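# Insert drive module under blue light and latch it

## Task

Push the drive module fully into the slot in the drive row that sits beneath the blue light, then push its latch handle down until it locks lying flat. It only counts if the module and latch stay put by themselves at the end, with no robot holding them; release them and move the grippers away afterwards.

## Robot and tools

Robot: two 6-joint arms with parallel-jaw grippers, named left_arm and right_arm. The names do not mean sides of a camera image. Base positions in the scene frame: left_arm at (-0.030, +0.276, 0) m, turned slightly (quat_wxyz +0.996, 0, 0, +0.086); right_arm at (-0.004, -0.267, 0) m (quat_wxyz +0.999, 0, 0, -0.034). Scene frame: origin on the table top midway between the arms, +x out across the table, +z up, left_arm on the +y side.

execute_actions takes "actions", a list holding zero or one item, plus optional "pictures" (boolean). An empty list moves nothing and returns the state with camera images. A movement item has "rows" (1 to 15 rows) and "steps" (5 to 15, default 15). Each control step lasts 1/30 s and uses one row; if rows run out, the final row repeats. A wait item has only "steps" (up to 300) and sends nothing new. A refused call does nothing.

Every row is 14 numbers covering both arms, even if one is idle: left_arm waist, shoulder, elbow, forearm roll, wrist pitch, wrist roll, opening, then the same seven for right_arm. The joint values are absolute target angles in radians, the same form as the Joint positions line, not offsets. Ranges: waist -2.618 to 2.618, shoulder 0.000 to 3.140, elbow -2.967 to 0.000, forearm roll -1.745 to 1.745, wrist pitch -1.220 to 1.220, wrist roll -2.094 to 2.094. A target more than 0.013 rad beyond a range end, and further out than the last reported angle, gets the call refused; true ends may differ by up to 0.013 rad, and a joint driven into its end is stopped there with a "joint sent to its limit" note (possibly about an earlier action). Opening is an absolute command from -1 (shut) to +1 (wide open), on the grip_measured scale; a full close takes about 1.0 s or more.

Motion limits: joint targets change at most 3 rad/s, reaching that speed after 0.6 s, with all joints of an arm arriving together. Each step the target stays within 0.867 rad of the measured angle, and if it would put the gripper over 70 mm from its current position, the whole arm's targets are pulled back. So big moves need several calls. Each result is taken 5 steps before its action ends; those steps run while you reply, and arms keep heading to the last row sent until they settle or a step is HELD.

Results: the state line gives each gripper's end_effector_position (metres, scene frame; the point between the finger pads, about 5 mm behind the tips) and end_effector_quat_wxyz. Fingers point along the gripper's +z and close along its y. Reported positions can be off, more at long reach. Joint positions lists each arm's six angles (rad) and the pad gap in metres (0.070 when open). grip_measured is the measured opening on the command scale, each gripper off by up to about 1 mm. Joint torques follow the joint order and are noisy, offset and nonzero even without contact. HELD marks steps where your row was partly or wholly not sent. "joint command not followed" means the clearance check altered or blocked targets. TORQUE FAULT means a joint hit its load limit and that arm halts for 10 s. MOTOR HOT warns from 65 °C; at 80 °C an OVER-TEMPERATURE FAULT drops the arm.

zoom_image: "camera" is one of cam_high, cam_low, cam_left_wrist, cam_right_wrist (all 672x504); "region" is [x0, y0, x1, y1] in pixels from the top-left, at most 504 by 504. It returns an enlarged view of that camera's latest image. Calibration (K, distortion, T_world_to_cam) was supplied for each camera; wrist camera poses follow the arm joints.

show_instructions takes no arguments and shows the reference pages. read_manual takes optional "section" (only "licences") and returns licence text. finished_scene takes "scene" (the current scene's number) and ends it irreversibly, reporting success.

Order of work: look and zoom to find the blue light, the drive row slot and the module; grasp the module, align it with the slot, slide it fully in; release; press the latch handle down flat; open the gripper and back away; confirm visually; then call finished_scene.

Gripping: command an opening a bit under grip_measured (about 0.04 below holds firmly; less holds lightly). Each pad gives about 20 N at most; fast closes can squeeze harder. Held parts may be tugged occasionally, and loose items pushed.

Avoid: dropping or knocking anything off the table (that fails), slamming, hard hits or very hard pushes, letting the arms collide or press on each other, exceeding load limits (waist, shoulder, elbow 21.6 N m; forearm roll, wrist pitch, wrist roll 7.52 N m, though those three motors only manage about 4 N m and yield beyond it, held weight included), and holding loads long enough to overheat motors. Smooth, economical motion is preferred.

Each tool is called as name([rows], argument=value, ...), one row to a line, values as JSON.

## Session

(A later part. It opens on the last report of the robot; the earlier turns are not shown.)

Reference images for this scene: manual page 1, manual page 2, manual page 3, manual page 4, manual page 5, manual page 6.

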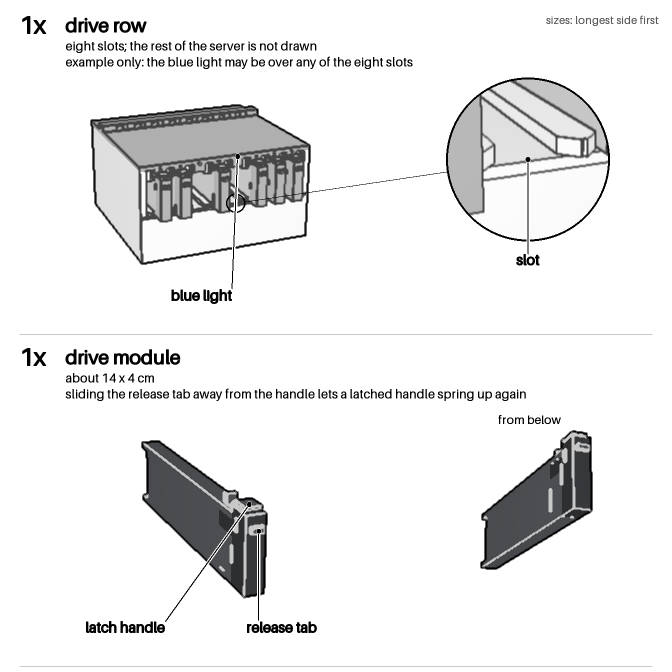

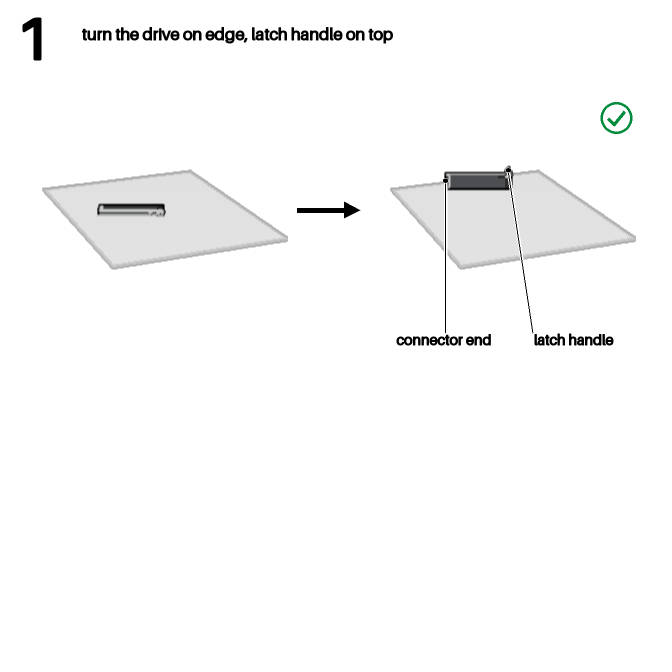

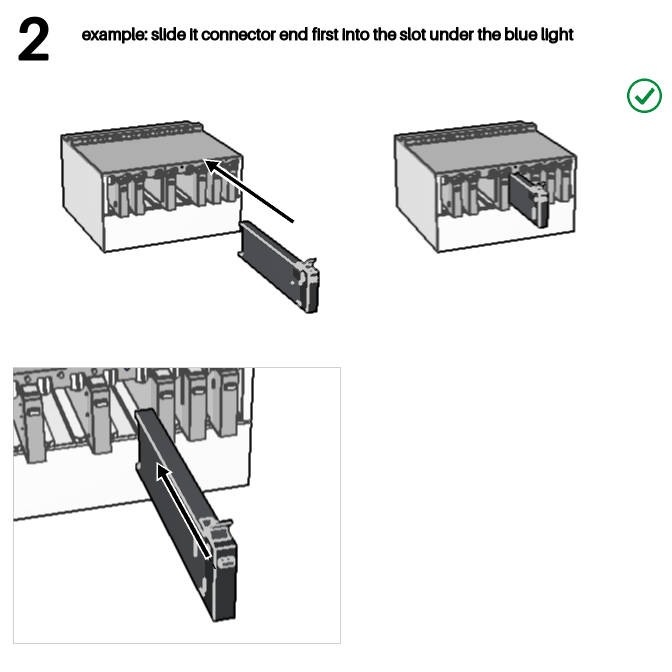

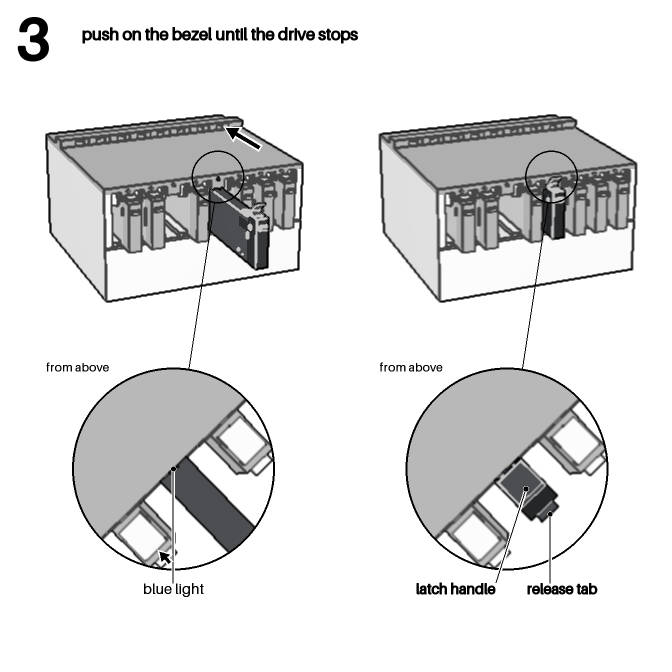

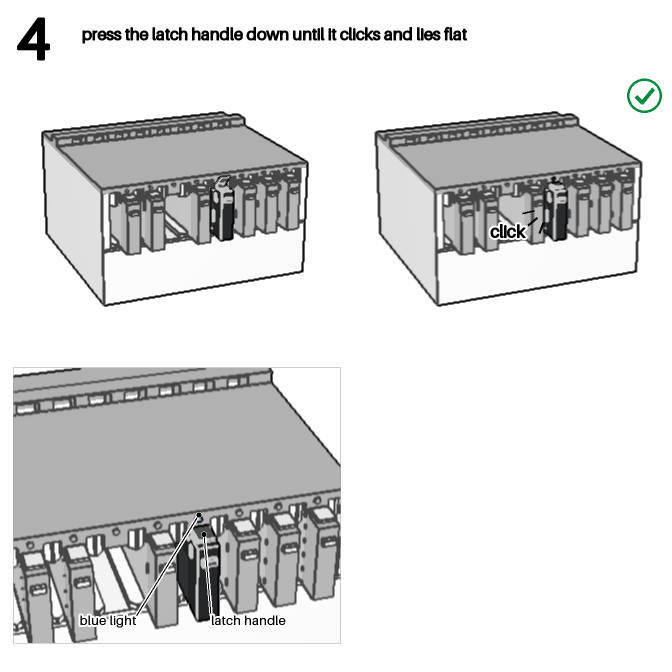

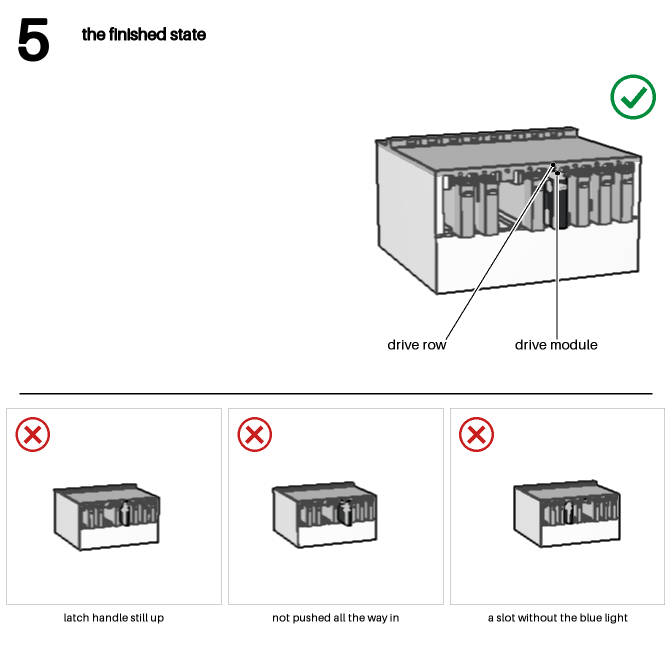

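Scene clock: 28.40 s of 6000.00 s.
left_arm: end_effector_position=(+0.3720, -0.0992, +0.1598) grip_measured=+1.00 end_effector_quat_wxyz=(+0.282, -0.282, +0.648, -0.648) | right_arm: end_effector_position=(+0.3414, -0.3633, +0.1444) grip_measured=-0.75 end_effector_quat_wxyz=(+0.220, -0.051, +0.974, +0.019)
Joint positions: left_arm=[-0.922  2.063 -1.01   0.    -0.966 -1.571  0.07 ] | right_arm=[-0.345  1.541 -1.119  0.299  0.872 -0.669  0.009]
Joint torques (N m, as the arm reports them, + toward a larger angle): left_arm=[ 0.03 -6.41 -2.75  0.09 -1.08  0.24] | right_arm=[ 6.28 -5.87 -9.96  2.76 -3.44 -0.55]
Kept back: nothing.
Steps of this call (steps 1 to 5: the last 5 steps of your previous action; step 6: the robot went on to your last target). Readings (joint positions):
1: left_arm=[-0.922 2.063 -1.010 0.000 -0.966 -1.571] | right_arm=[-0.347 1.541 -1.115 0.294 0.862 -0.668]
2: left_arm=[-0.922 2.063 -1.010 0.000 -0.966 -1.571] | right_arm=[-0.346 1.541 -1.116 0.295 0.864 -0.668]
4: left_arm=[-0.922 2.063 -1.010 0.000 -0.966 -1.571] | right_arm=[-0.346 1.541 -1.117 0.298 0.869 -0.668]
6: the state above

execute_actions([
  {"rows":[[-1.095,2.142,-1.1372,0,-1.2,0,1,-0.368,1.5023,-1.0808,0.3146,0.8497,-0.7007,-0.86]],"steps":15},
])

execute_actions([
  {"steps":30},
], pictures=true)

zoom_image(camera="cam_left_wrist", region=[256, 170, 416, 330])

Scene clock: 29.07 s of 6000.00 s.
left_arm: end_effector_position=(+0.3590, -0.1218, +0.1755) grip_measured=+1.00 end_effector_quat_wxyz=(+0.356, -0.180, +0.655, -0.641) | right_arm: end_effector_position=(+0.3392, -0.3674, +0.1534) grip_measured=-0.76 end_effector_quat_wxyz=(+0.245, -0.050, +0.968, +0.009)
Joint positions: left_arm=[-0.968  2.083 -1.043  0.    -1.028 -1.332  0.07 ] | right_arm=[-0.364  1.499 -1.088  0.323  0.836 -0.703  0.009]
Joint torques (N m, as the arm reports them, + toward a larger angle): left_arm=[-0.79 -5.23 -3.69  0.11 -1.66  0.62] | right_arm=[-1.13 -4.09 -3.26  0.09 -0.15  0.05]
Steps of this call (steps 1 to 10: the robot went on to your last target; steps 11 to 20: the first 10 steps of this action). Readings (joint positions):
11: left_arm=[-0.922 2.063 -1.010 0.000 -0.966 -1.571] | right_arm=[-0.344 1.540 -1.121 0.302 0.878 -0.670]
12: left_arm=[-0.922 2.063 -1.010 0.000 -0.966 -1.568] | right_arm=[-0.345 1.538 -1.119 0.304 0.878 -0.672]
14: left_arm=[-0.926 2.064 -1.012 0.000 -0.972 -1.543] | right_arm=[-0.357 1.516 -1.101 0.316 0.851 -0.691]
18: left_arm=[-0.950 2.074 -1.030 0.000 -1.004 -1.424] | right_arm=[-0.364 1.499 -1.090 0.326 0.833 -0.704]
20: the state above

Scene clock: 30.07 s of 6000.00 s.
left_arm: end_effector_position=(+0.3124, -0.1773, +0.2156) grip_measured=+1.00 end_effector_quat_wxyz=(+0.716, +0.267, +0.538, -0.356) | right_arm: end_effector_position=(+0.3344, -0.3674, +0.1482) grip_measured=-0.76 end_effector_quat_wxyz=(+0.233, -0.050, +0.971, +0.012)
Joint positions: left_arm=[-1.095  2.142 -1.137  0.    -1.2    0.     0.07 ] | right_arm=[-0.368  1.502 -1.081  0.315  0.85  -0.701  0.009]
Joint torques (N m, as the arm reports them, + toward a larger angle): left_arm=[-0.25 -5.47 -3.46 -0.06 -1.39 -0.31] | right_arm=[-0.96 -4.07 -3.3   0.07 -0.17  0.07]
Kept back: nothing.
Steps of this call (steps 1 to 5: the last 5 steps of your previous action; steps 6 to 30: the robot went on to your last target). Readings (joint positions):
1: left_arm=[-0.978 2.087 -1.051 0.000 -1.042 -1.278] | right_arm=[-0.365 1.499 -1.087 0.322 0.839 -0.703]
2: left_arm=[-0.989 2.093 -1.059 0.000 -1.057 -1.218] | right_arm=[-0.366 1.499 -1.086 0.320 0.841 -0.702]
4: left_arm=[-1.012 2.103 -1.076 0.000 -1.087 -1.081] | right_arm=[-0.366 1.500 -1.084 0.318 0.844 -0.702]
8: left_arm=[-1.047 2.119 -1.101 0.000 -1.134 -0.743] | right_arm=[-0.367 1.501 -1.082 0.316 0.847 -0.701]
30: the state above
camera_calibration (this result's frames):
cam_left_wrist: T_world_to_cam=[[-0.799245, -0.600914, 0.0104912, 0.141313], [-0.203438, 0.254075, -0.945547, 0.305345], [0.565526, -0.757858, -0.325317, -0.119872], [0, 0, 0, 1]] pos_world=[0.242853, -0.0835098, 0.248239]
cam_right_wrist: T_world_to_cam=[[0.103528, -0.994596, 0.00778467, -0.402276], [-0.986253, -0.10164, 0.130282, 0.267513], [-0.128786, -0.0211655, -0.991446, 0.306908], [0, 0, 0, 1]] pos_world=[0.345008, -0.366416, 0.272562]

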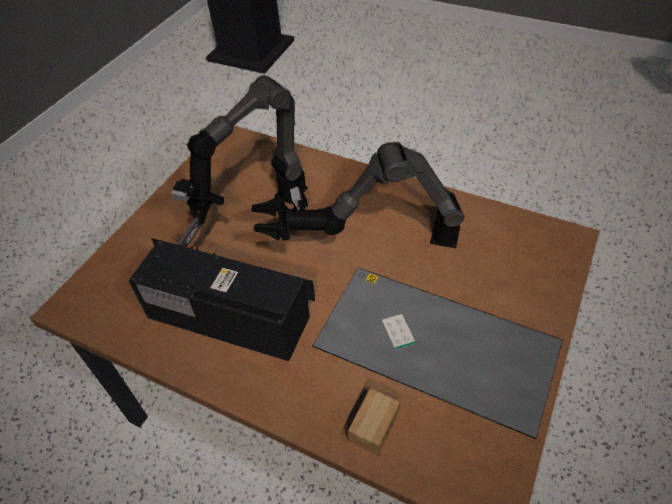

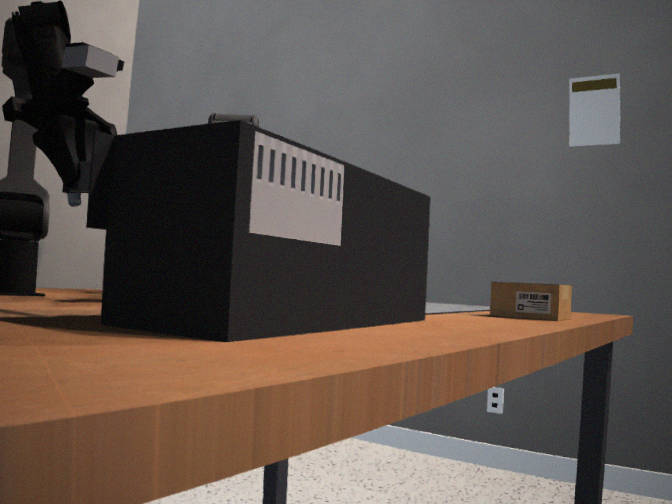

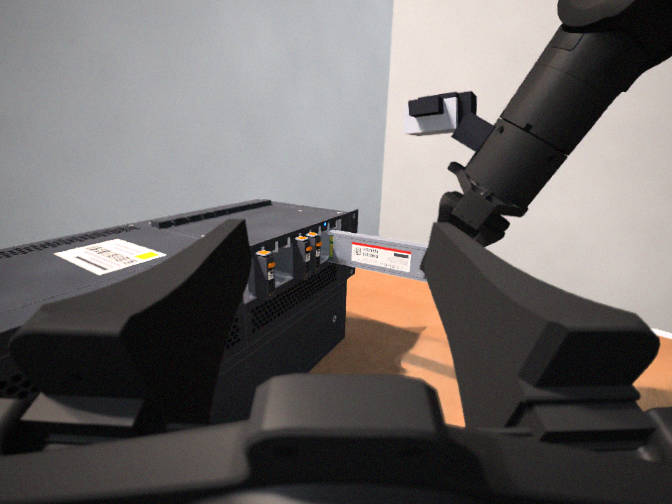

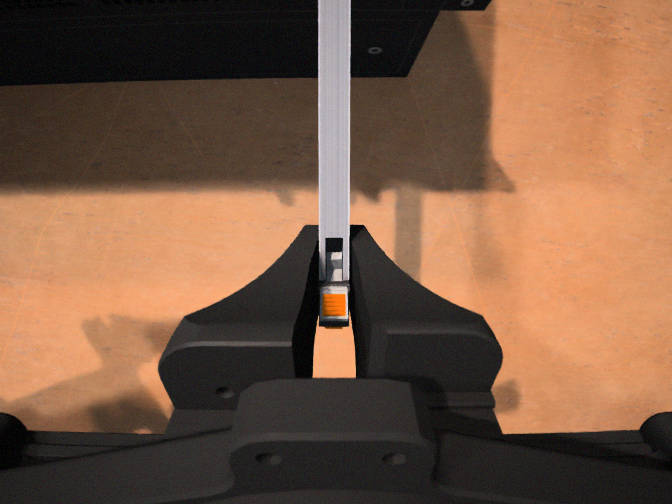

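Region (256, 170, 416, 330) of cam_left_wrist's 672x504 image, scaled by 3.150, with more detail than that image has.

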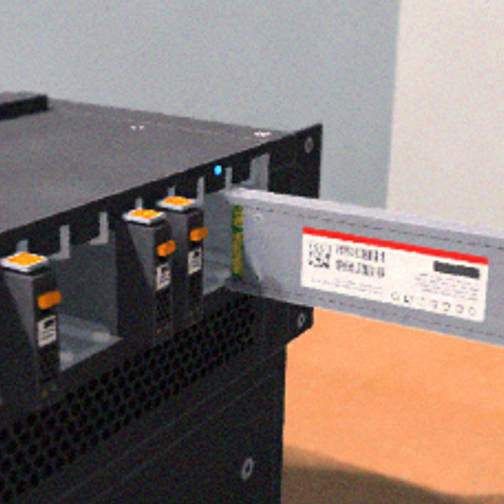

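zoom_image(camera="cam_left_wrist", region=[290, 205, 370, 285])

Region (290, 205, 370, 285) of cam_left_wrist's 672x504 image, scaled by 6.300, with more detail than that image has.

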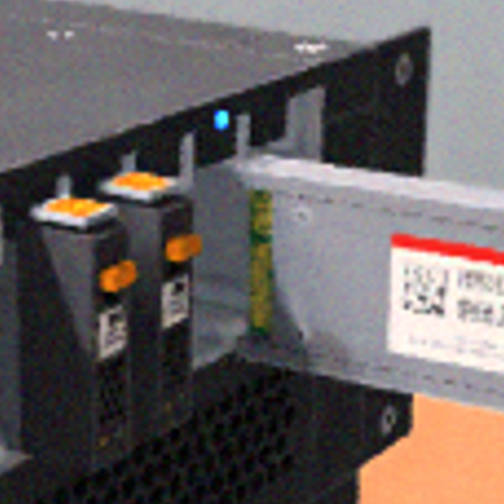

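execute_actions([
  {"rows":[[-1.095,2.142,-1.1372,0,-1.2,0,1,-0.368,1.5044,-1.0727,0.3173,0.84,-0.705,-0.86]],"steps":10},
])

execute_actions([
  {"rows":[[-1.095,2.142,-1.1372,0,-1.2,0,1,-0.3558,1.523,-1.0928,0.3113,0.8378,-0.6897,-0.86]],"steps":12},
])

execute_actions([
  {"rows":[[-1.095,2.142,-1.1372,0,-1.2,0,1,-0.3435,1.5416,-1.1128,0.3052,0.8356,-0.6744,-0.86]],"steps":12},
])

execute_actions([
  {"steps":6},
], pictures=true)

zoom_image(camera="cam_left_wrist", region=[290, 205, 370, 285])

Scene clock: 30.70 s of 6000.00 s.
left_arm: end_effector_position=(+0.3124, -0.1773, +0.2156) grip_measured=+1.00 end_effector_quat_wxyz=(+0.716, +0.267, +0.538, -0.356) | right_arm: end_effector_position=(+0.3338, -0.3675, +0.1449) grip_measured=-0.76 end_effector_quat_wxyz=(+0.231, -0.050, +0.971, +0.012)
Joint positions: left_arm=[-1.095  2.142 -1.137  0.    -1.2    0.     0.07 ] | right_arm=[-0.368  1.505 -1.071  0.316  0.84  -0.704  0.009]
Joint torques (N m, as the arm reports them, + toward a larger angle): left_arm=[-0.02 -5.46 -3.55 -0.11 -1.4  -0.3 ] | right_arm=[-0.97 -4.4  -3.59  0.47 -0.34 -0.16]
Steps of this call (steps 1 to 14: the robot went on to your last target; steps 15 to 19: the first 5 steps of this action). Readings (joint positions):
15: left_arm=[-1.095 2.142 -1.137 0.000 -1.200 0.000] | right_arm=[-0.368 1.502 -1.081 0.315 0.850 -0.701]
16: left_arm=[-1.095 2.142 -1.137 0.000 -1.200 0.000] | right_arm=[-0.368 1.503 -1.078 0.315 0.848 -0.701]
18: left_arm=[-1.095 2.142 -1.137 0.000 -1.200 0.000] | right_arm=[-0.368 1.505 -1.071 0.316 0.840 -0.704]
19: the state above

Scene clock: 31.10 s of 6000.00 s.
left_arm: end_effector_position=(+0.3124, -0.1773, +0.2156) grip_measured=+1.00 end_effector_quat_wxyz=(+0.716, +0.267, +0.538, -0.356) | right_arm: end_effector_position=(+0.3407, -0.3667, +0.1452) grip_measured=-0.76 end_effector_quat_wxyz=(+0.233, -0.049, +0.971, +0.013)
Joint positions: left_arm=[-1.095  2.142 -1.137  0.    -1.2    0.     0.07 ] | right_arm=[-0.356  1.524 -1.093  0.312  0.838 -0.689  0.009]
Joint torques (N m, as the arm reports them, + toward a larger angle): left_arm=[-0.11 -5.47 -3.61 -0.15 -1.43 -0.32] | right_arm=[-0.08 -4.92 -4.13  0.11 -0.34 -0.09]
Steps of this call (steps 1 to 5: the last 5 steps of your previous action; steps 6 to 12: the first 7 steps of this action). Readings (joint positions):
6: left_arm=[-1.095 2.142 -1.137 0.000 -1.200 0.000] | right_arm=[-0.368 1.505 -1.071 0.317 0.840 -0.705]
7: left_arm=[-1.095 2.142 -1.137 0.000 -1.200 0.000] | right_arm=[-0.367 1.507 -1.074 0.317 0.840 -0.703]
9: left_arm=[-1.095 2.142 -1.137 0.000 -1.200 0.000] | right_arm=[-0.357 1.522 -1.091 0.313 0.838 -0.691]
12: the state above

Scene clock: 31.50 s of 6000.00 s.
left_arm: end_effector_position=(+0.3124, -0.1773, +0.2156) grip_measured=+1.00 end_effector_quat_wxyz=(+0.716, +0.267, +0.538, -0.356) | right_arm: end_effector_position=(+0.3418, -0.3660, +0.1432) grip_measured=-0.76 end_effector_quat_wxyz=(+0.224, -0.051, +0.973, +0.013)
Joint positions: left_arm=[-1.095  2.142 -1.137  0.    -1.2   -0.     0.07 ] | right_arm=[-0.347  1.539 -1.108  0.295  0.851 -0.673  0.009]
Joint torques (N m, as the arm reports them, + toward a larger angle): left_arm=[-0.16 -5.55 -3.58 -0.15 -1.42 -0.32] | right_arm=[ 5.83 -3.1  -7.92  2.46 -3.45 -0.3 ]
Steps of this call (steps 1 to 5: the last 5 steps of your previous action; steps 6 to 12: the first 7 steps of this action). Readings (joint positions):
6: left_arm=[-1.095 2.142 -1.137 0.000 -1.200 0.000] | right_arm=[-0.356 1.524 -1.093 0.312 0.838 -0.689]
7: left_arm=[-1.095 2.142 -1.137 0.000 -1.200 0.000] | right_arm=[-0.354 1.526 -1.095 0.310 0.838 -0.688]
9: left_arm=[-1.095 2.142 -1.137 0.000 -1.200 0.000] | right_arm=[-0.348 1.537 -1.107 0.296 0.851 -0.675]
12: the state above

Scene clock: 31.70 s of 6000.00 s.
left_arm: end_effector_position=(+0.3124, -0.1773, +0.2156) grip_measured=+1.00 end_effector_quat_wxyz=(+0.716, +0.267, +0.538, -0.356) | right_arm: end_effector_position=(+0.3419, -0.3641, +0.1435) grip_measured=-0.75 end_effector_quat_wxyz=(+0.223, -0.051, +0.973, +0.017)
Joint positions: left_arm=[-1.095  2.142 -1.137  0.    -1.2   -0.     0.07 ] | right_arm=[-0.345  1.539 -1.11   0.301  0.858 -0.673  0.009]
Joint torques (N m, as the arm reports them, + toward a larger angle): left_arm=[-0.17 -5.52 -3.63 -0.15 -1.4  -0.31] | right_arm=[ 6.22 -2.68 -8.15  2.63 -3.43 -0.44]
Kept back: nothing.
Steps of this call (steps 1 to 5: the last 5 steps of your previous action; step 6: the robot went on to your last target). Readings (joint positions):
1: left_arm=[-1.095 2.142 -1.137 0.000 -1.200 -0.000] | right_arm=[-0.347 1.539 -1.108 0.296 0.851 -0.673]
2: left_arm=[-1.095 2.142 -1.137 0.000 -1.200 -0.000] | right_arm=[-0.347 1.539 -1.108 0.297 0.852 -0.673]
4: left_arm=[-1.095 2.142 -1.137 0.000 -1.200 -0.000] | right_arm=[-0.346 1.539 -1.109 0.299 0.855 -0.673]
6: the state above
camera_calibration (this result's frames):
cam_left_wrist: T_world_to_cam=[[-0.799225, -0.600936, 0.0107475, 0.14127], [-0.203634, 0.253916, -0.945547, 0.305381], [0.565484, -0.757893, -0.325308, -0.119867], [0, 0, 0, 1]] pos_world=[0.242876, -0.0834939, 0.248241]
cam_right_wrist: T_world_to_cam=[[0.108294, -0.994117, -0.00193625, -0.399755], [-0.982914, -0.107365, 0.149507, 0.269922], [-0.148835, -0.0142876, -0.988759, 0.312333], [0, 0, 0, 1]] pos_world=[0.355088, -0.363961, 0.267693]

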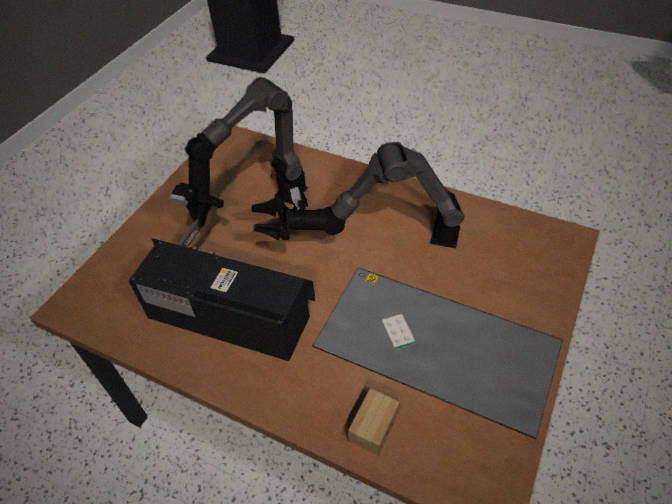

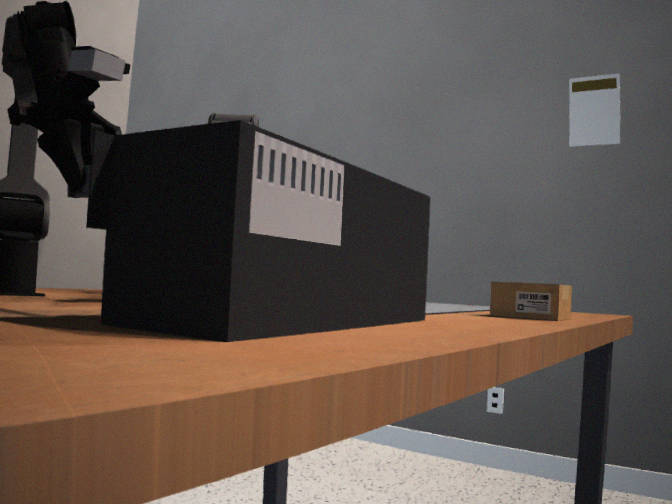

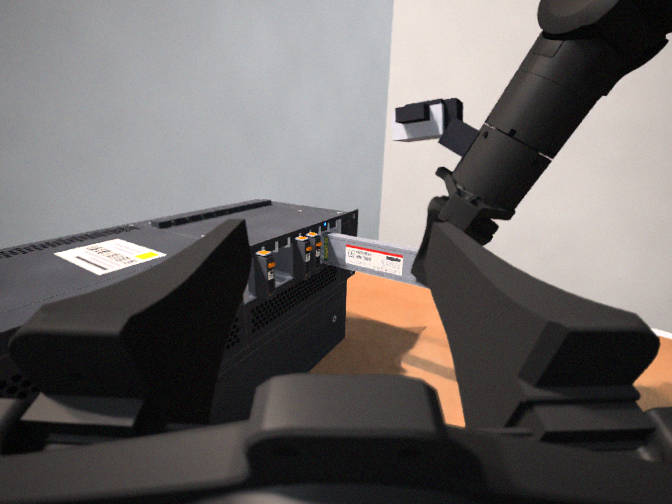

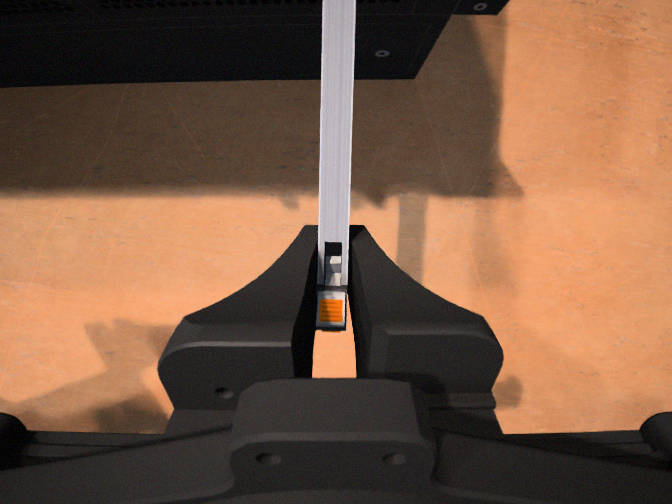

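Region (290, 205, 370, 285) of cam_left_wrist's 672x504 image, scaled by 6.300, with more detail than that image has.

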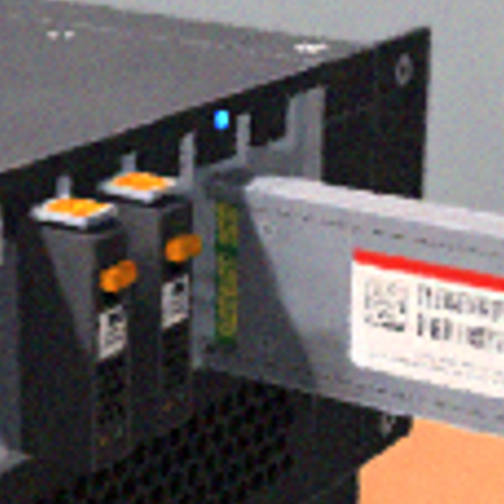

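execute_actions([
  {"rows":[[-1.095,2.142,-1.1372,0,-1.2,0,1,-0.3619,1.5126,-1.087,0.3129,0.8439,-0.695,-0.86]],"steps":15},
])

execute_actions([
  {"steps":10},
], pictures=true)

zoom_image(camera="cam_left_wrist", region=[290, 205, 370, 285])

Scene clock: 32.27 s of 6000.00 s.
left_arm: end_effector_position=(+0.3124, -0.1773, +0.2156) grip_measured=+1.00 end_effector_quat_wxyz=(+0.716, +0.267, +0.538, -0.356) | right_arm: end_effector_position=(+0.3387, -0.3673, +0.1478) grip_measured=-0.76 end_effector_quat_wxyz=(+0.235, -0.050, +0.971, +0.011)
Joint positions: left_arm=[-1.095  2.142 -1.137 -0.    -1.2   -0.     0.07 ] | right_arm=[-0.361  1.513 -1.089  0.315  0.841 -0.696  0.009]
Joint torques (N m, as the arm reports them, + toward a larger angle): left_arm=[-0.06 -5.58 -3.64 -0.15 -1.45 -0.34] | right_arm=[-1.07 -5.05 -3.27  0.09 -0.16  0.08]
Steps of this call (steps 1 to 7: the robot went on to your last target; steps 8 to 17: the first 10 steps of this action). Readings (joint positions):
8: left_arm=[-1.095 2.142 -1.137 -0.000 -1.200 -0.000] | right_arm=[-0.338 1.546 -1.118 0.315 0.821 -0.676]
9: left_arm=[-1.095 2.142 -1.137 -0.000 -1.200 -0.000] | right_arm=[-0.341 1.543 -1.116 0.315 0.823 -0.678]
11: left_arm=[-1.095 2.142 -1.137 -0.000 -1.200 -0.000] | right_arm=[-0.355 1.522 -1.097 0.316 0.833 -0.693]
15: left_arm=[-1.095 2.142 -1.137 -0.000 -1.200 -0.000] | right_arm=[-0.361 1.513 -1.090 0.316 0.839 -0.696]
17: the state above

Scene clock: 32.60 s of 6000.00 s.
left_arm: end_effector_position=(+0.3124, -0.1773, +0.2156) grip_measured=+1.00 end_effector_quat_wxyz=(+0.716, +0.267, +0.538, -0.356) | right_arm: end_effector_position=(+0.3376, -0.3671, +0.1469) grip_measured=-0.76 end_effector_quat_wxyz=(+0.233, -0.050, +0.971, +0.012)
Joint positions: left_arm=[-1.095  2.142 -1.137 -0.    -1.2   -0.     0.07 ] | right_arm=[-0.362  1.513 -1.087  0.313  0.843 -0.695  0.009]
Joint torques (N m, as the arm reports them, + toward a larger angle): left_arm=[-0.02 -5.53 -3.56 -0.18 -1.45 -0.3 ] | right_arm=[-0.98 -5.24 -3.17  0.06 -0.16  0.1 ]
Kept back: nothing.
Steps of this call (steps 1 to 5: the last 5 steps of your previous action; steps 6 to 10: the robot went on to your last target). Readings (joint positions):
1: left_arm=[-1.095 2.142 -1.137 -0.000 -1.200 -0.000] | right_arm=[-0.362 1.513 -1.089 0.314 0.841 -0.696]
2: left_arm=[-1.095 2.142 -1.137 -0.000 -1.200 -0.000] | right_arm=[-0.362 1.513 -1.088 0.314 0.842 -0.696]
4: left_arm=[-1.095 2.142 -1.137 -0.000 -1.200 -0.000] | right_arm=[-0.362 1.513 -1.088 0.314 0.842 -0.695]
8: left_arm=[-1.095 2.142 -1.137 -0.000 -1.200 -0.000] | right_arm=[-0.362 1.513 -1.087 0.313 0.843 -0.695]
10: the state above
camera_calibration (this result's frames):
cam_left_wrist: T_world_to_cam=[[-0.799225, -0.600936, 0.0107487, 0.141269], [-0.203625, 0.253901, -0.945553, 0.305385], [0.565488, -0.757898, -0.325289, -0.119873], [0, 0, 0, 1]] pos_world=[0.242877, -0.0834952, 0.248246]
cam_right_wrist: T_world_to_cam=[[0.103381, -0.994611, 0.00784675, -0.402277], [-0.98631, -0.101492, 0.129965, 0.271042], [-0.128469, -0.0211752, -0.991487, 0.306007], [0, 0, 0, 1]] pos_world=[0.348232, -0.366121, 0.271332]

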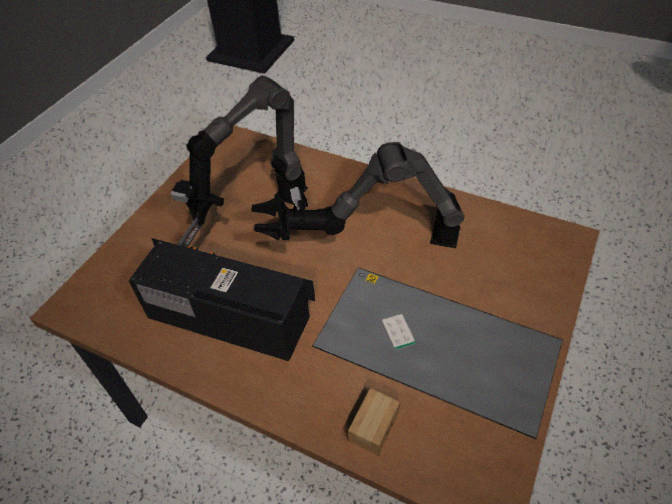

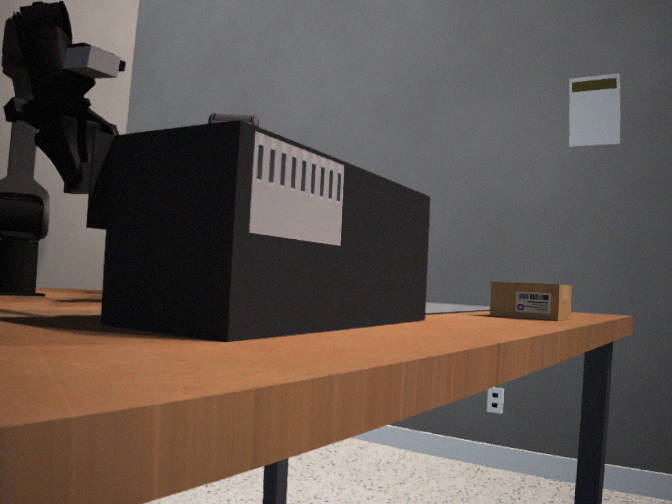

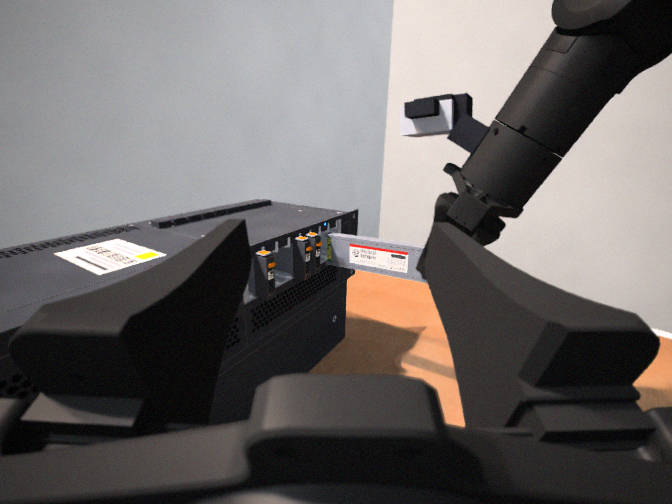

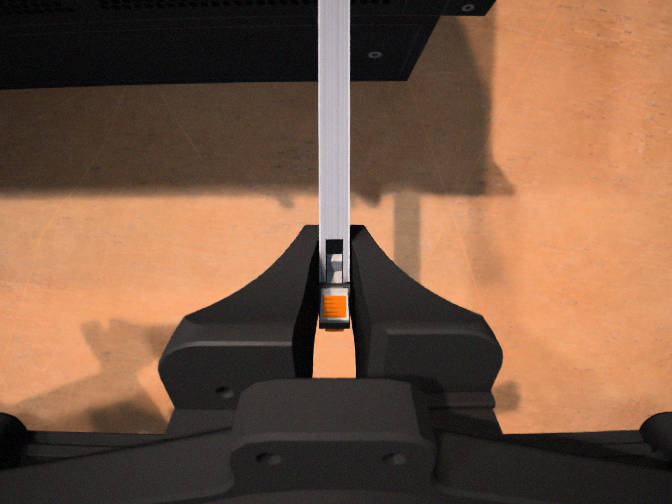

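Region (290, 205, 370, 285) of cam_left_wrist's 672x504 image, scaled by 6.300, with more detail than that image has.

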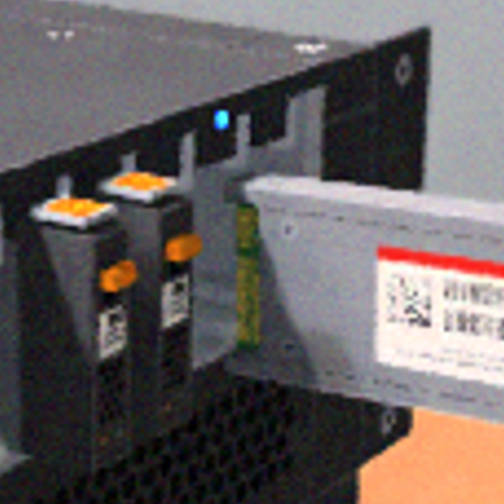

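execute_actions([
  {"rows":[[-1.095,2.142,-1.1372,0,-1.2,0,1,-0.3619,1.5113,-1.092,0.3112,0.85,-0.6925,-0.86]],"steps":10},
])

execute_actions([
  {"rows":[[-1.095,2.142,-1.1372,0,-1.2,0,1,-0.3435,1.5392,-1.122,0.3021,0.8466,-0.6695,-0.86]],"steps":15},
])

execute_actions([
  {"steps":6},
])

Scene clock: 32.90 s of 6000.00 s.
left_arm: end_effector_position=(+0.3124, -0.1773, +0.2156) grip_measured=+1.00 end_effector_quat_wxyz=(+0.716, +0.267, +0.538, -0.356) | right_arm: end_effector_position=(+0.3368, -0.3667, +0.1475) grip_measured=-0.76 end_effector_quat_wxyz=(+0.231, -0.050, +0.972, +0.013)
Joint positions: left_arm=[-1.095  2.142 -1.137 -0.    -1.2   -0.     0.07 ] | right_arm=[-0.362  1.512 -1.09   0.311  0.851 -0.692  0.009]
Joint torques (N m, as the arm reports them, + toward a larger angle): left_arm=[-0.06 -5.68 -3.6  -0.17 -1.45 -0.31] | right_arm=[-0.94 -5.53 -4.77  0.12 -0.29  0.01]
Steps of this call (steps 1 to 4: the robot went on to your last target; steps 5 to 9: the first 5 steps of this action). Readings (joint positions):
5: left_arm=[-1.095 2.142 -1.137 -0.000 -1.200 -0.000] | right_arm=[-0.362 1.513 -1.087 0.313 0.844 -0.695]
6: left_arm=[-1.095 2.142 -1.137 -0.000 -1.200 -0.000] | right_arm=[-0.362 1.513 -1.088 0.312 0.847 -0.694]
8: left_arm=[-1.095 2.142 -1.137 -0.000 -1.200 -0.000] | right_arm=[-0.362 1.512 -1.090 0.311 0.851 -0.692]
9: the state above

Scene clock: 33.40 s of 6000.00 s.
left_arm: end_effector_position=(+0.3124, -0.1773, +0.2156) grip_measured=+1.00 end_effector_quat_wxyz=(+0.716, +0.267, +0.538, -0.356) | right_arm: end_effector_position=(+0.3472, -0.3657, +0.1488) grip_measured=-0.76 end_effector_quat_wxyz=(+0.233, -0.050, +0.971, +0.012)
Joint positions: left_arm=[-1.095  2.142 -1.137 -0.    -1.2   -0.     0.07 ] | right_arm=[-0.343  1.539 -1.124  0.302  0.847 -0.669  0.009]
Joint torques (N m, as the arm reports them, + toward a larger angle): left_arm=[-0.08 -5.59 -3.63 -0.15 -1.45 -0.32] | right_arm=[-1.2  -5.07 -3.84  0.13 -0.64 -0.09]
Steps of this call (steps 1 to 5: the last 5 steps of your previous action; steps 6 to 15: the first 10 steps of this action). Readings (joint positions):
6: left_arm=[-1.095 2.142 -1.137 -0.000 -1.200 -0.000] | right_arm=[-0.362 1.512 -1.091 0.311 0.851 -0.692]
7: left_arm=[-1.095 2.142 -1.137 -0.000 -1.200 -0.000] | right_arm=[-0.361 1.513 -1.094 0.310 0.851 -0.690]
9: left_arm=[-1.095 2.142 -1.137 -0.000 -1.200 -0.000] | right_arm=[-0.348 1.531 -1.116 0.303 0.849 -0.674]
13: left_arm=[-1.095 2.142 -1.137 -0.000 -1.200 -0.000] | right_arm=[-0.343 1.539 -1.124 0.302 0.847 -0.669]
15: the state above

Scene clock: 33.60 s of 6000.00 s.
left_arm: end_effector_position=(+0.3124, -0.1773, +0.2156) grip_measured=+1.00 end_effector_quat_wxyz=(+0.716, +0.267, +0.538, -0.356) | right_arm: end_effector_position=(+0.3472, -0.3658, +0.1488) grip_measured=-0.76 end_effector_quat_wxyz=(+0.233, -0.050, +0.971, +0.012)
Joint positions: left_arm=[-1.095  2.142 -1.137 -0.    -1.2   -0.     0.07 ] | right_arm=[-0.343  1.539 -1.123  0.302  0.847 -0.669  0.009]
Joint torques (N m, as the arm reports them, + toward a larger angle): left_arm=[-0.04 -5.44 -3.75 -0.14 -1.44 -0.32] | right_arm=[-1.6  -4.93 -3.24  0.12 -0.61 -0.06]
Kept back: nothing.
Steps of this call (steps 1 to 5: the last 5 steps of your previous action; step 6: the robot went on to your last target). Readings (joint positions):
1: left_arm=[-1.095 2.142 -1.137 -0.000 -1.200 -0.000] | right_arm=[-0.343 1.539 -1.124 0.302 0.847 -0.669]
2: left_arm=[-1.095 2.142 -1.137 -0.000 -1.200 -0.000] | right_arm=[-0.343 1.539 -1.124 0.302 0.847 -0.669]
4: left_arm=[-1.095 2.142 -1.137 -0.000 -1.200 -0.000] | right_arm=[-0.343 1.539 -1.124 0.302 0.847 -0.669]
6: the state above

execute_actions([
  {"rows":[[-1.095,2.142,-1.1372,0,-1.2,0,1,-0.3115,1.5995,-1.1935,0.2838,0.848,-0.6268,-0.86]],"steps":15},
])

execute_actions([
  {"rows":[[-1.095,2.142,-1.1372,0,-1.2,0,1,-0.2802,1.66,-1.266,0.2654,0.8518,-0.5839,-0.86]],"steps":15},
])

execute_actions([
  {"rows":[[-1.095,2.142,-1.1372,0,-1.2,0,1,-0.2414,1.7544,-1.3897,0.2394,0.871,-0.5271,-0.86]],"steps":15},
])

execute_actions([
  {"steps":8},
], pictures=true)

Scene clock: 34.13 s of 6000.00 s.
left_arm: end_effector_position=(+0.3124, -0.1773, +0.2156) grip_measured=+1.00 end_effector_quat_wxyz=(+0.716, +0.267, +0.538, -0.356) | right_arm: end_effector_position=(+0.3649, -0.3640, +0.1468) grip_measured=-0.76 end_effector_quat_wxyz=(+0.228, -0.051, +0.972, +0.013)
Joint positions: left_arm=[-1.095  2.142 -1.137 -0.    -1.2   -0.     0.07 ] | right_arm=[-0.312  1.601 -1.191  0.281  0.855 -0.626  0.009]
Joint torques (N m, as the arm reports them, + toward a larger angle): left_arm=[ 0.09 -5.45 -3.71 -0.11 -1.45 -0.31] | right_arm=[ 0.4  -5.45 -6.3   0.86 -2.19  0.08]
Steps of this call (steps 1 to 6: the robot went on to your last target; steps 7 to 16: the first 10 steps of this action). Readings (joint positions):
7: left_arm=[-1.095 2.142 -1.137 -0.000 -1.200 -0.000] | right_arm=[-0.343 1.539 -1.123 0.302 0.846 -0.670]
8: left_arm=[-1.095 2.142 -1.137 -0.000 -1.200 -0.000] | right_arm=[-0.342 1.541 -1.124 0.302 0.846 -0.669]
10: left_arm=[-1.095 2.142 -1.137 -0.000 -1.200 -0.000] | right_arm=[-0.332 1.560 -1.147 0.295 0.847 -0.654]
14: left_arm=[-1.095 2.142 -1.137 -0.000 -1.200 -0.000] | right_arm=[-0.312 1.601 -1.191 0.281 0.855 -0.626]
16: the state above

Scene clock: 34.63 s of 6000.00 s.
left_arm: end_effector_position=(+0.3124, -0.1773, +0.2156) grip_measured=+1.00 end_effector_quat_wxyz=(+0.716, +0.267, +0.538, -0.356) | right_arm: end_effector_position=(+0.3863, -0.3615, +0.1461) grip_measured=-0.76 end_effector_quat_wxyz=(+0.230, -0.050, +0.972, +0.013)
Joint positions: left_arm=[-1.095  2.142 -1.137 -0.    -1.2   -0.     0.07 ] | right_arm=[-0.28   1.665 -1.265  0.265  0.853 -0.583  0.009]
Joint torques (N m, as the arm reports them, + toward a larger angle): left_arm=[ 0.08 -5.56 -3.65 -0.14 -1.45 -0.34] | right_arm=[ 1.16 -8.07 -8.64  1.4  -3.42  0.03]
Steps of this call (steps 1 to 5: the last 5 steps of your previous action; steps 6 to 15: the first 10 steps of this action). Readings (joint positions):
6: left_arm=[-1.095 2.142 -1.137 -0.000 -1.200 -0.000] | right_arm=[-0.312 1.601 -1.191 0.281 0.854 -0.627]
7: left_arm=[-1.095 2.142 -1.137 -0.000 -1.200 -0.000] | right_arm=[-0.311 1.602 -1.193 0.281 0.854 -0.626]
9: left_arm=[-1.095 2.142 -1.137 -0.000 -1.200 -0.000] | right_arm=[-0.301 1.621 -1.216 0.274 0.859 -0.611]
13: left_arm=[-1.095 2.142 -1.137 -0.000 -1.200 -0.000] | right_arm=[-0.280 1.665 -1.265 0.265 0.854 -0.583]
15: the state above

Scene clock: 35.13 s of 6000.00 s.
left_arm: end_effector_position=(+0.3124, -0.1773, +0.2156) grip_measured=+1.00 end_effector_quat_wxyz=(+0.716, +0.267, +0.538, -0.356) | right_arm: end_effector_position=(+0.4159, -0.3578, +0.1460) grip_measured=-0.76 end_effector_quat_wxyz=(+0.228, -0.050, +0.972, +0.014)
Joint positions: left_arm=[-1.095  2.142 -1.137 -0.    -1.2   -0.     0.07 ] | right_arm=[-0.24   1.76  -1.391  0.24   0.877 -0.526  0.009]
Joint torques (N m, as the arm reports them, + toward a larger angle): left_arm=[ 0.09 -5.49 -3.71 -0.14 -1.46 -0.32] | right_arm=[  0.45 -11.57  -9.56   1.56  -2.72  -0.06]
Steps of this call (steps 1 to 5: the last 5 steps of your previous action; steps 6 to 15: the first 10 steps of this action). Readings (joint positions):
6: left_arm=[-1.095 2.142 -1.137 -0.000 -1.200 -0.000] | right_arm=[-0.280 1.664 -1.265 0.265 0.853 -0.583]
7: left_arm=[-1.095 2.142 -1.137 -0.000 -1.200 -0.000] | right_arm=[-0.279 1.665 -1.267 0.264 0.854 -0.583]
9: left_arm=[-1.095 2.142 -1.137 -0.000 -1.200 -0.000] | right_arm=[-0.274 1.680 -1.290 0.257 0.875 -0.572]
13: left_arm=[-1.095 2.142 -1.137 -0.000 -1.200 -0.000] | right_arm=[-0.247 1.746 -1.379 0.239 0.899 -0.531]
15: the state above

Scene clock: 35.40 s of 6000.00 s.
left_arm: end_effector_position=(+0.3124, -0.1773, +0.2156) grip_measured=+1.00 end_effector_quat_wxyz=(+0.716, +0.267, +0.538, -0.356) | right_arm: end_effector_position=(+0.4170, -0.3579, +0.1461) grip_measured=-0.76 end_effector_quat_wxyz=(+0.231, -0.050, +0.972, +0.013)
Joint positions: left_arm=[-1.095  2.142 -1.137 -0.    -1.2   -0.     0.07 ] | right_arm=[-0.239  1.76  -1.389  0.24   0.87  -0.527  0.009]
Joint torques (N m, as the arm reports them, + toward a larger angle): left_arm=[ 0.1  -5.49 -3.68 -0.17 -1.46 -0.32] | right_arm=[ -0.56 -12.79  -9.94   1.45  -3.31  -0.11]
Kept back: nothing.
Steps of this call (steps 1 to 5: the last 5 steps of your previous action; steps 6 to 8: the robot went on to your last target). Readings (joint positions):
1: left_arm=[-1.095 2.142 -1.137 -0.000 -1.200 -0.000] | right_arm=[-0.239 1.761 -1.391 0.240 0.871 -0.526]
2: left_arm=[-1.095 2.142 -1.137 -0.000 -1.200 -0.000] | right_arm=[-0.239 1.761 -1.390 0.240 0.871 -0.526]
4: left_arm=[-1.095 2.142 -1.137 -0.000 -1.200 -0.000] | right_arm=[-0.239 1.760 -1.390 0.240 0.871 -0.527]
8: the state above
camera_calibration (this result's frames):
cam_left_wrist: T_world_to_cam=[[-0.799225, -0.600936, 0.0107487, 0.141269], [-0.203614, 0.253887, -0.94556, 0.305384], [0.565492, -0.757903, -0.325271, -0.119877], [0, 0, 0, 1]] pos_world=[0.242876, -0.083494, 0.248248]
cam_right_wrist: T_world_to_cam=[[0.104908, -0.994468, 0.00527612, -0.401476], [-0.985632, -0.103266, 0.133664, 0.34891], [-0.132379, -0.0192227, -0.991013, 0.317882], [0, 0, 0, 1]] pos_world=[0.428096, -0.357114, 0.270506]

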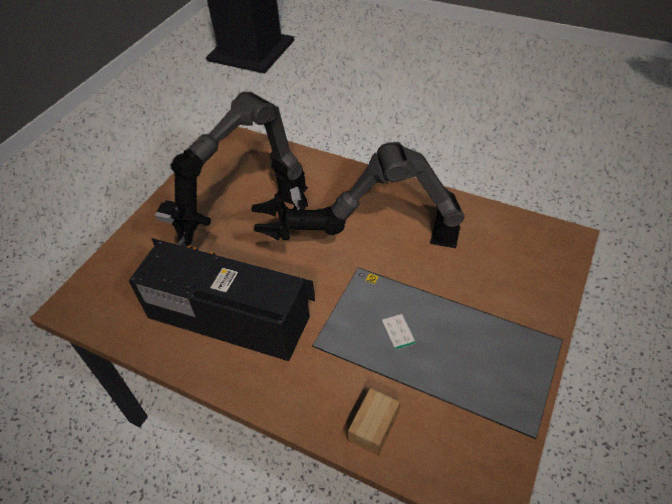

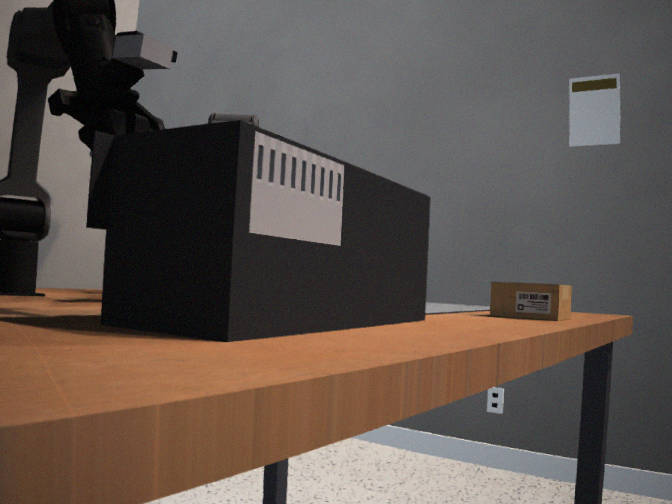

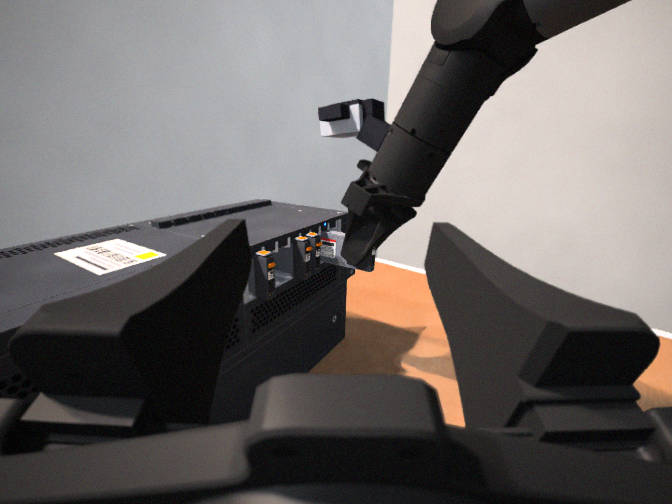

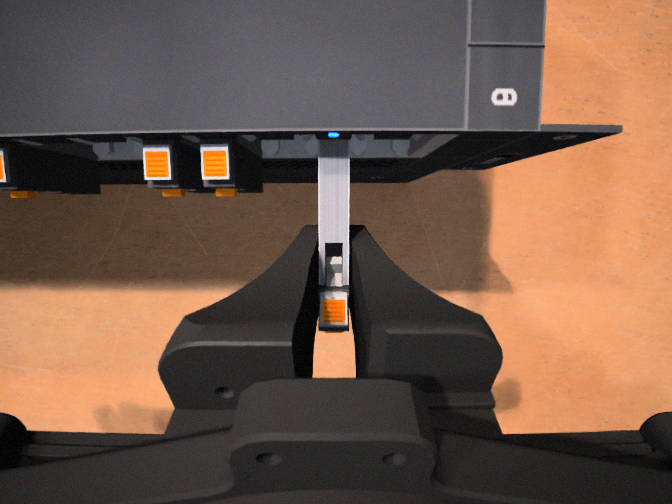

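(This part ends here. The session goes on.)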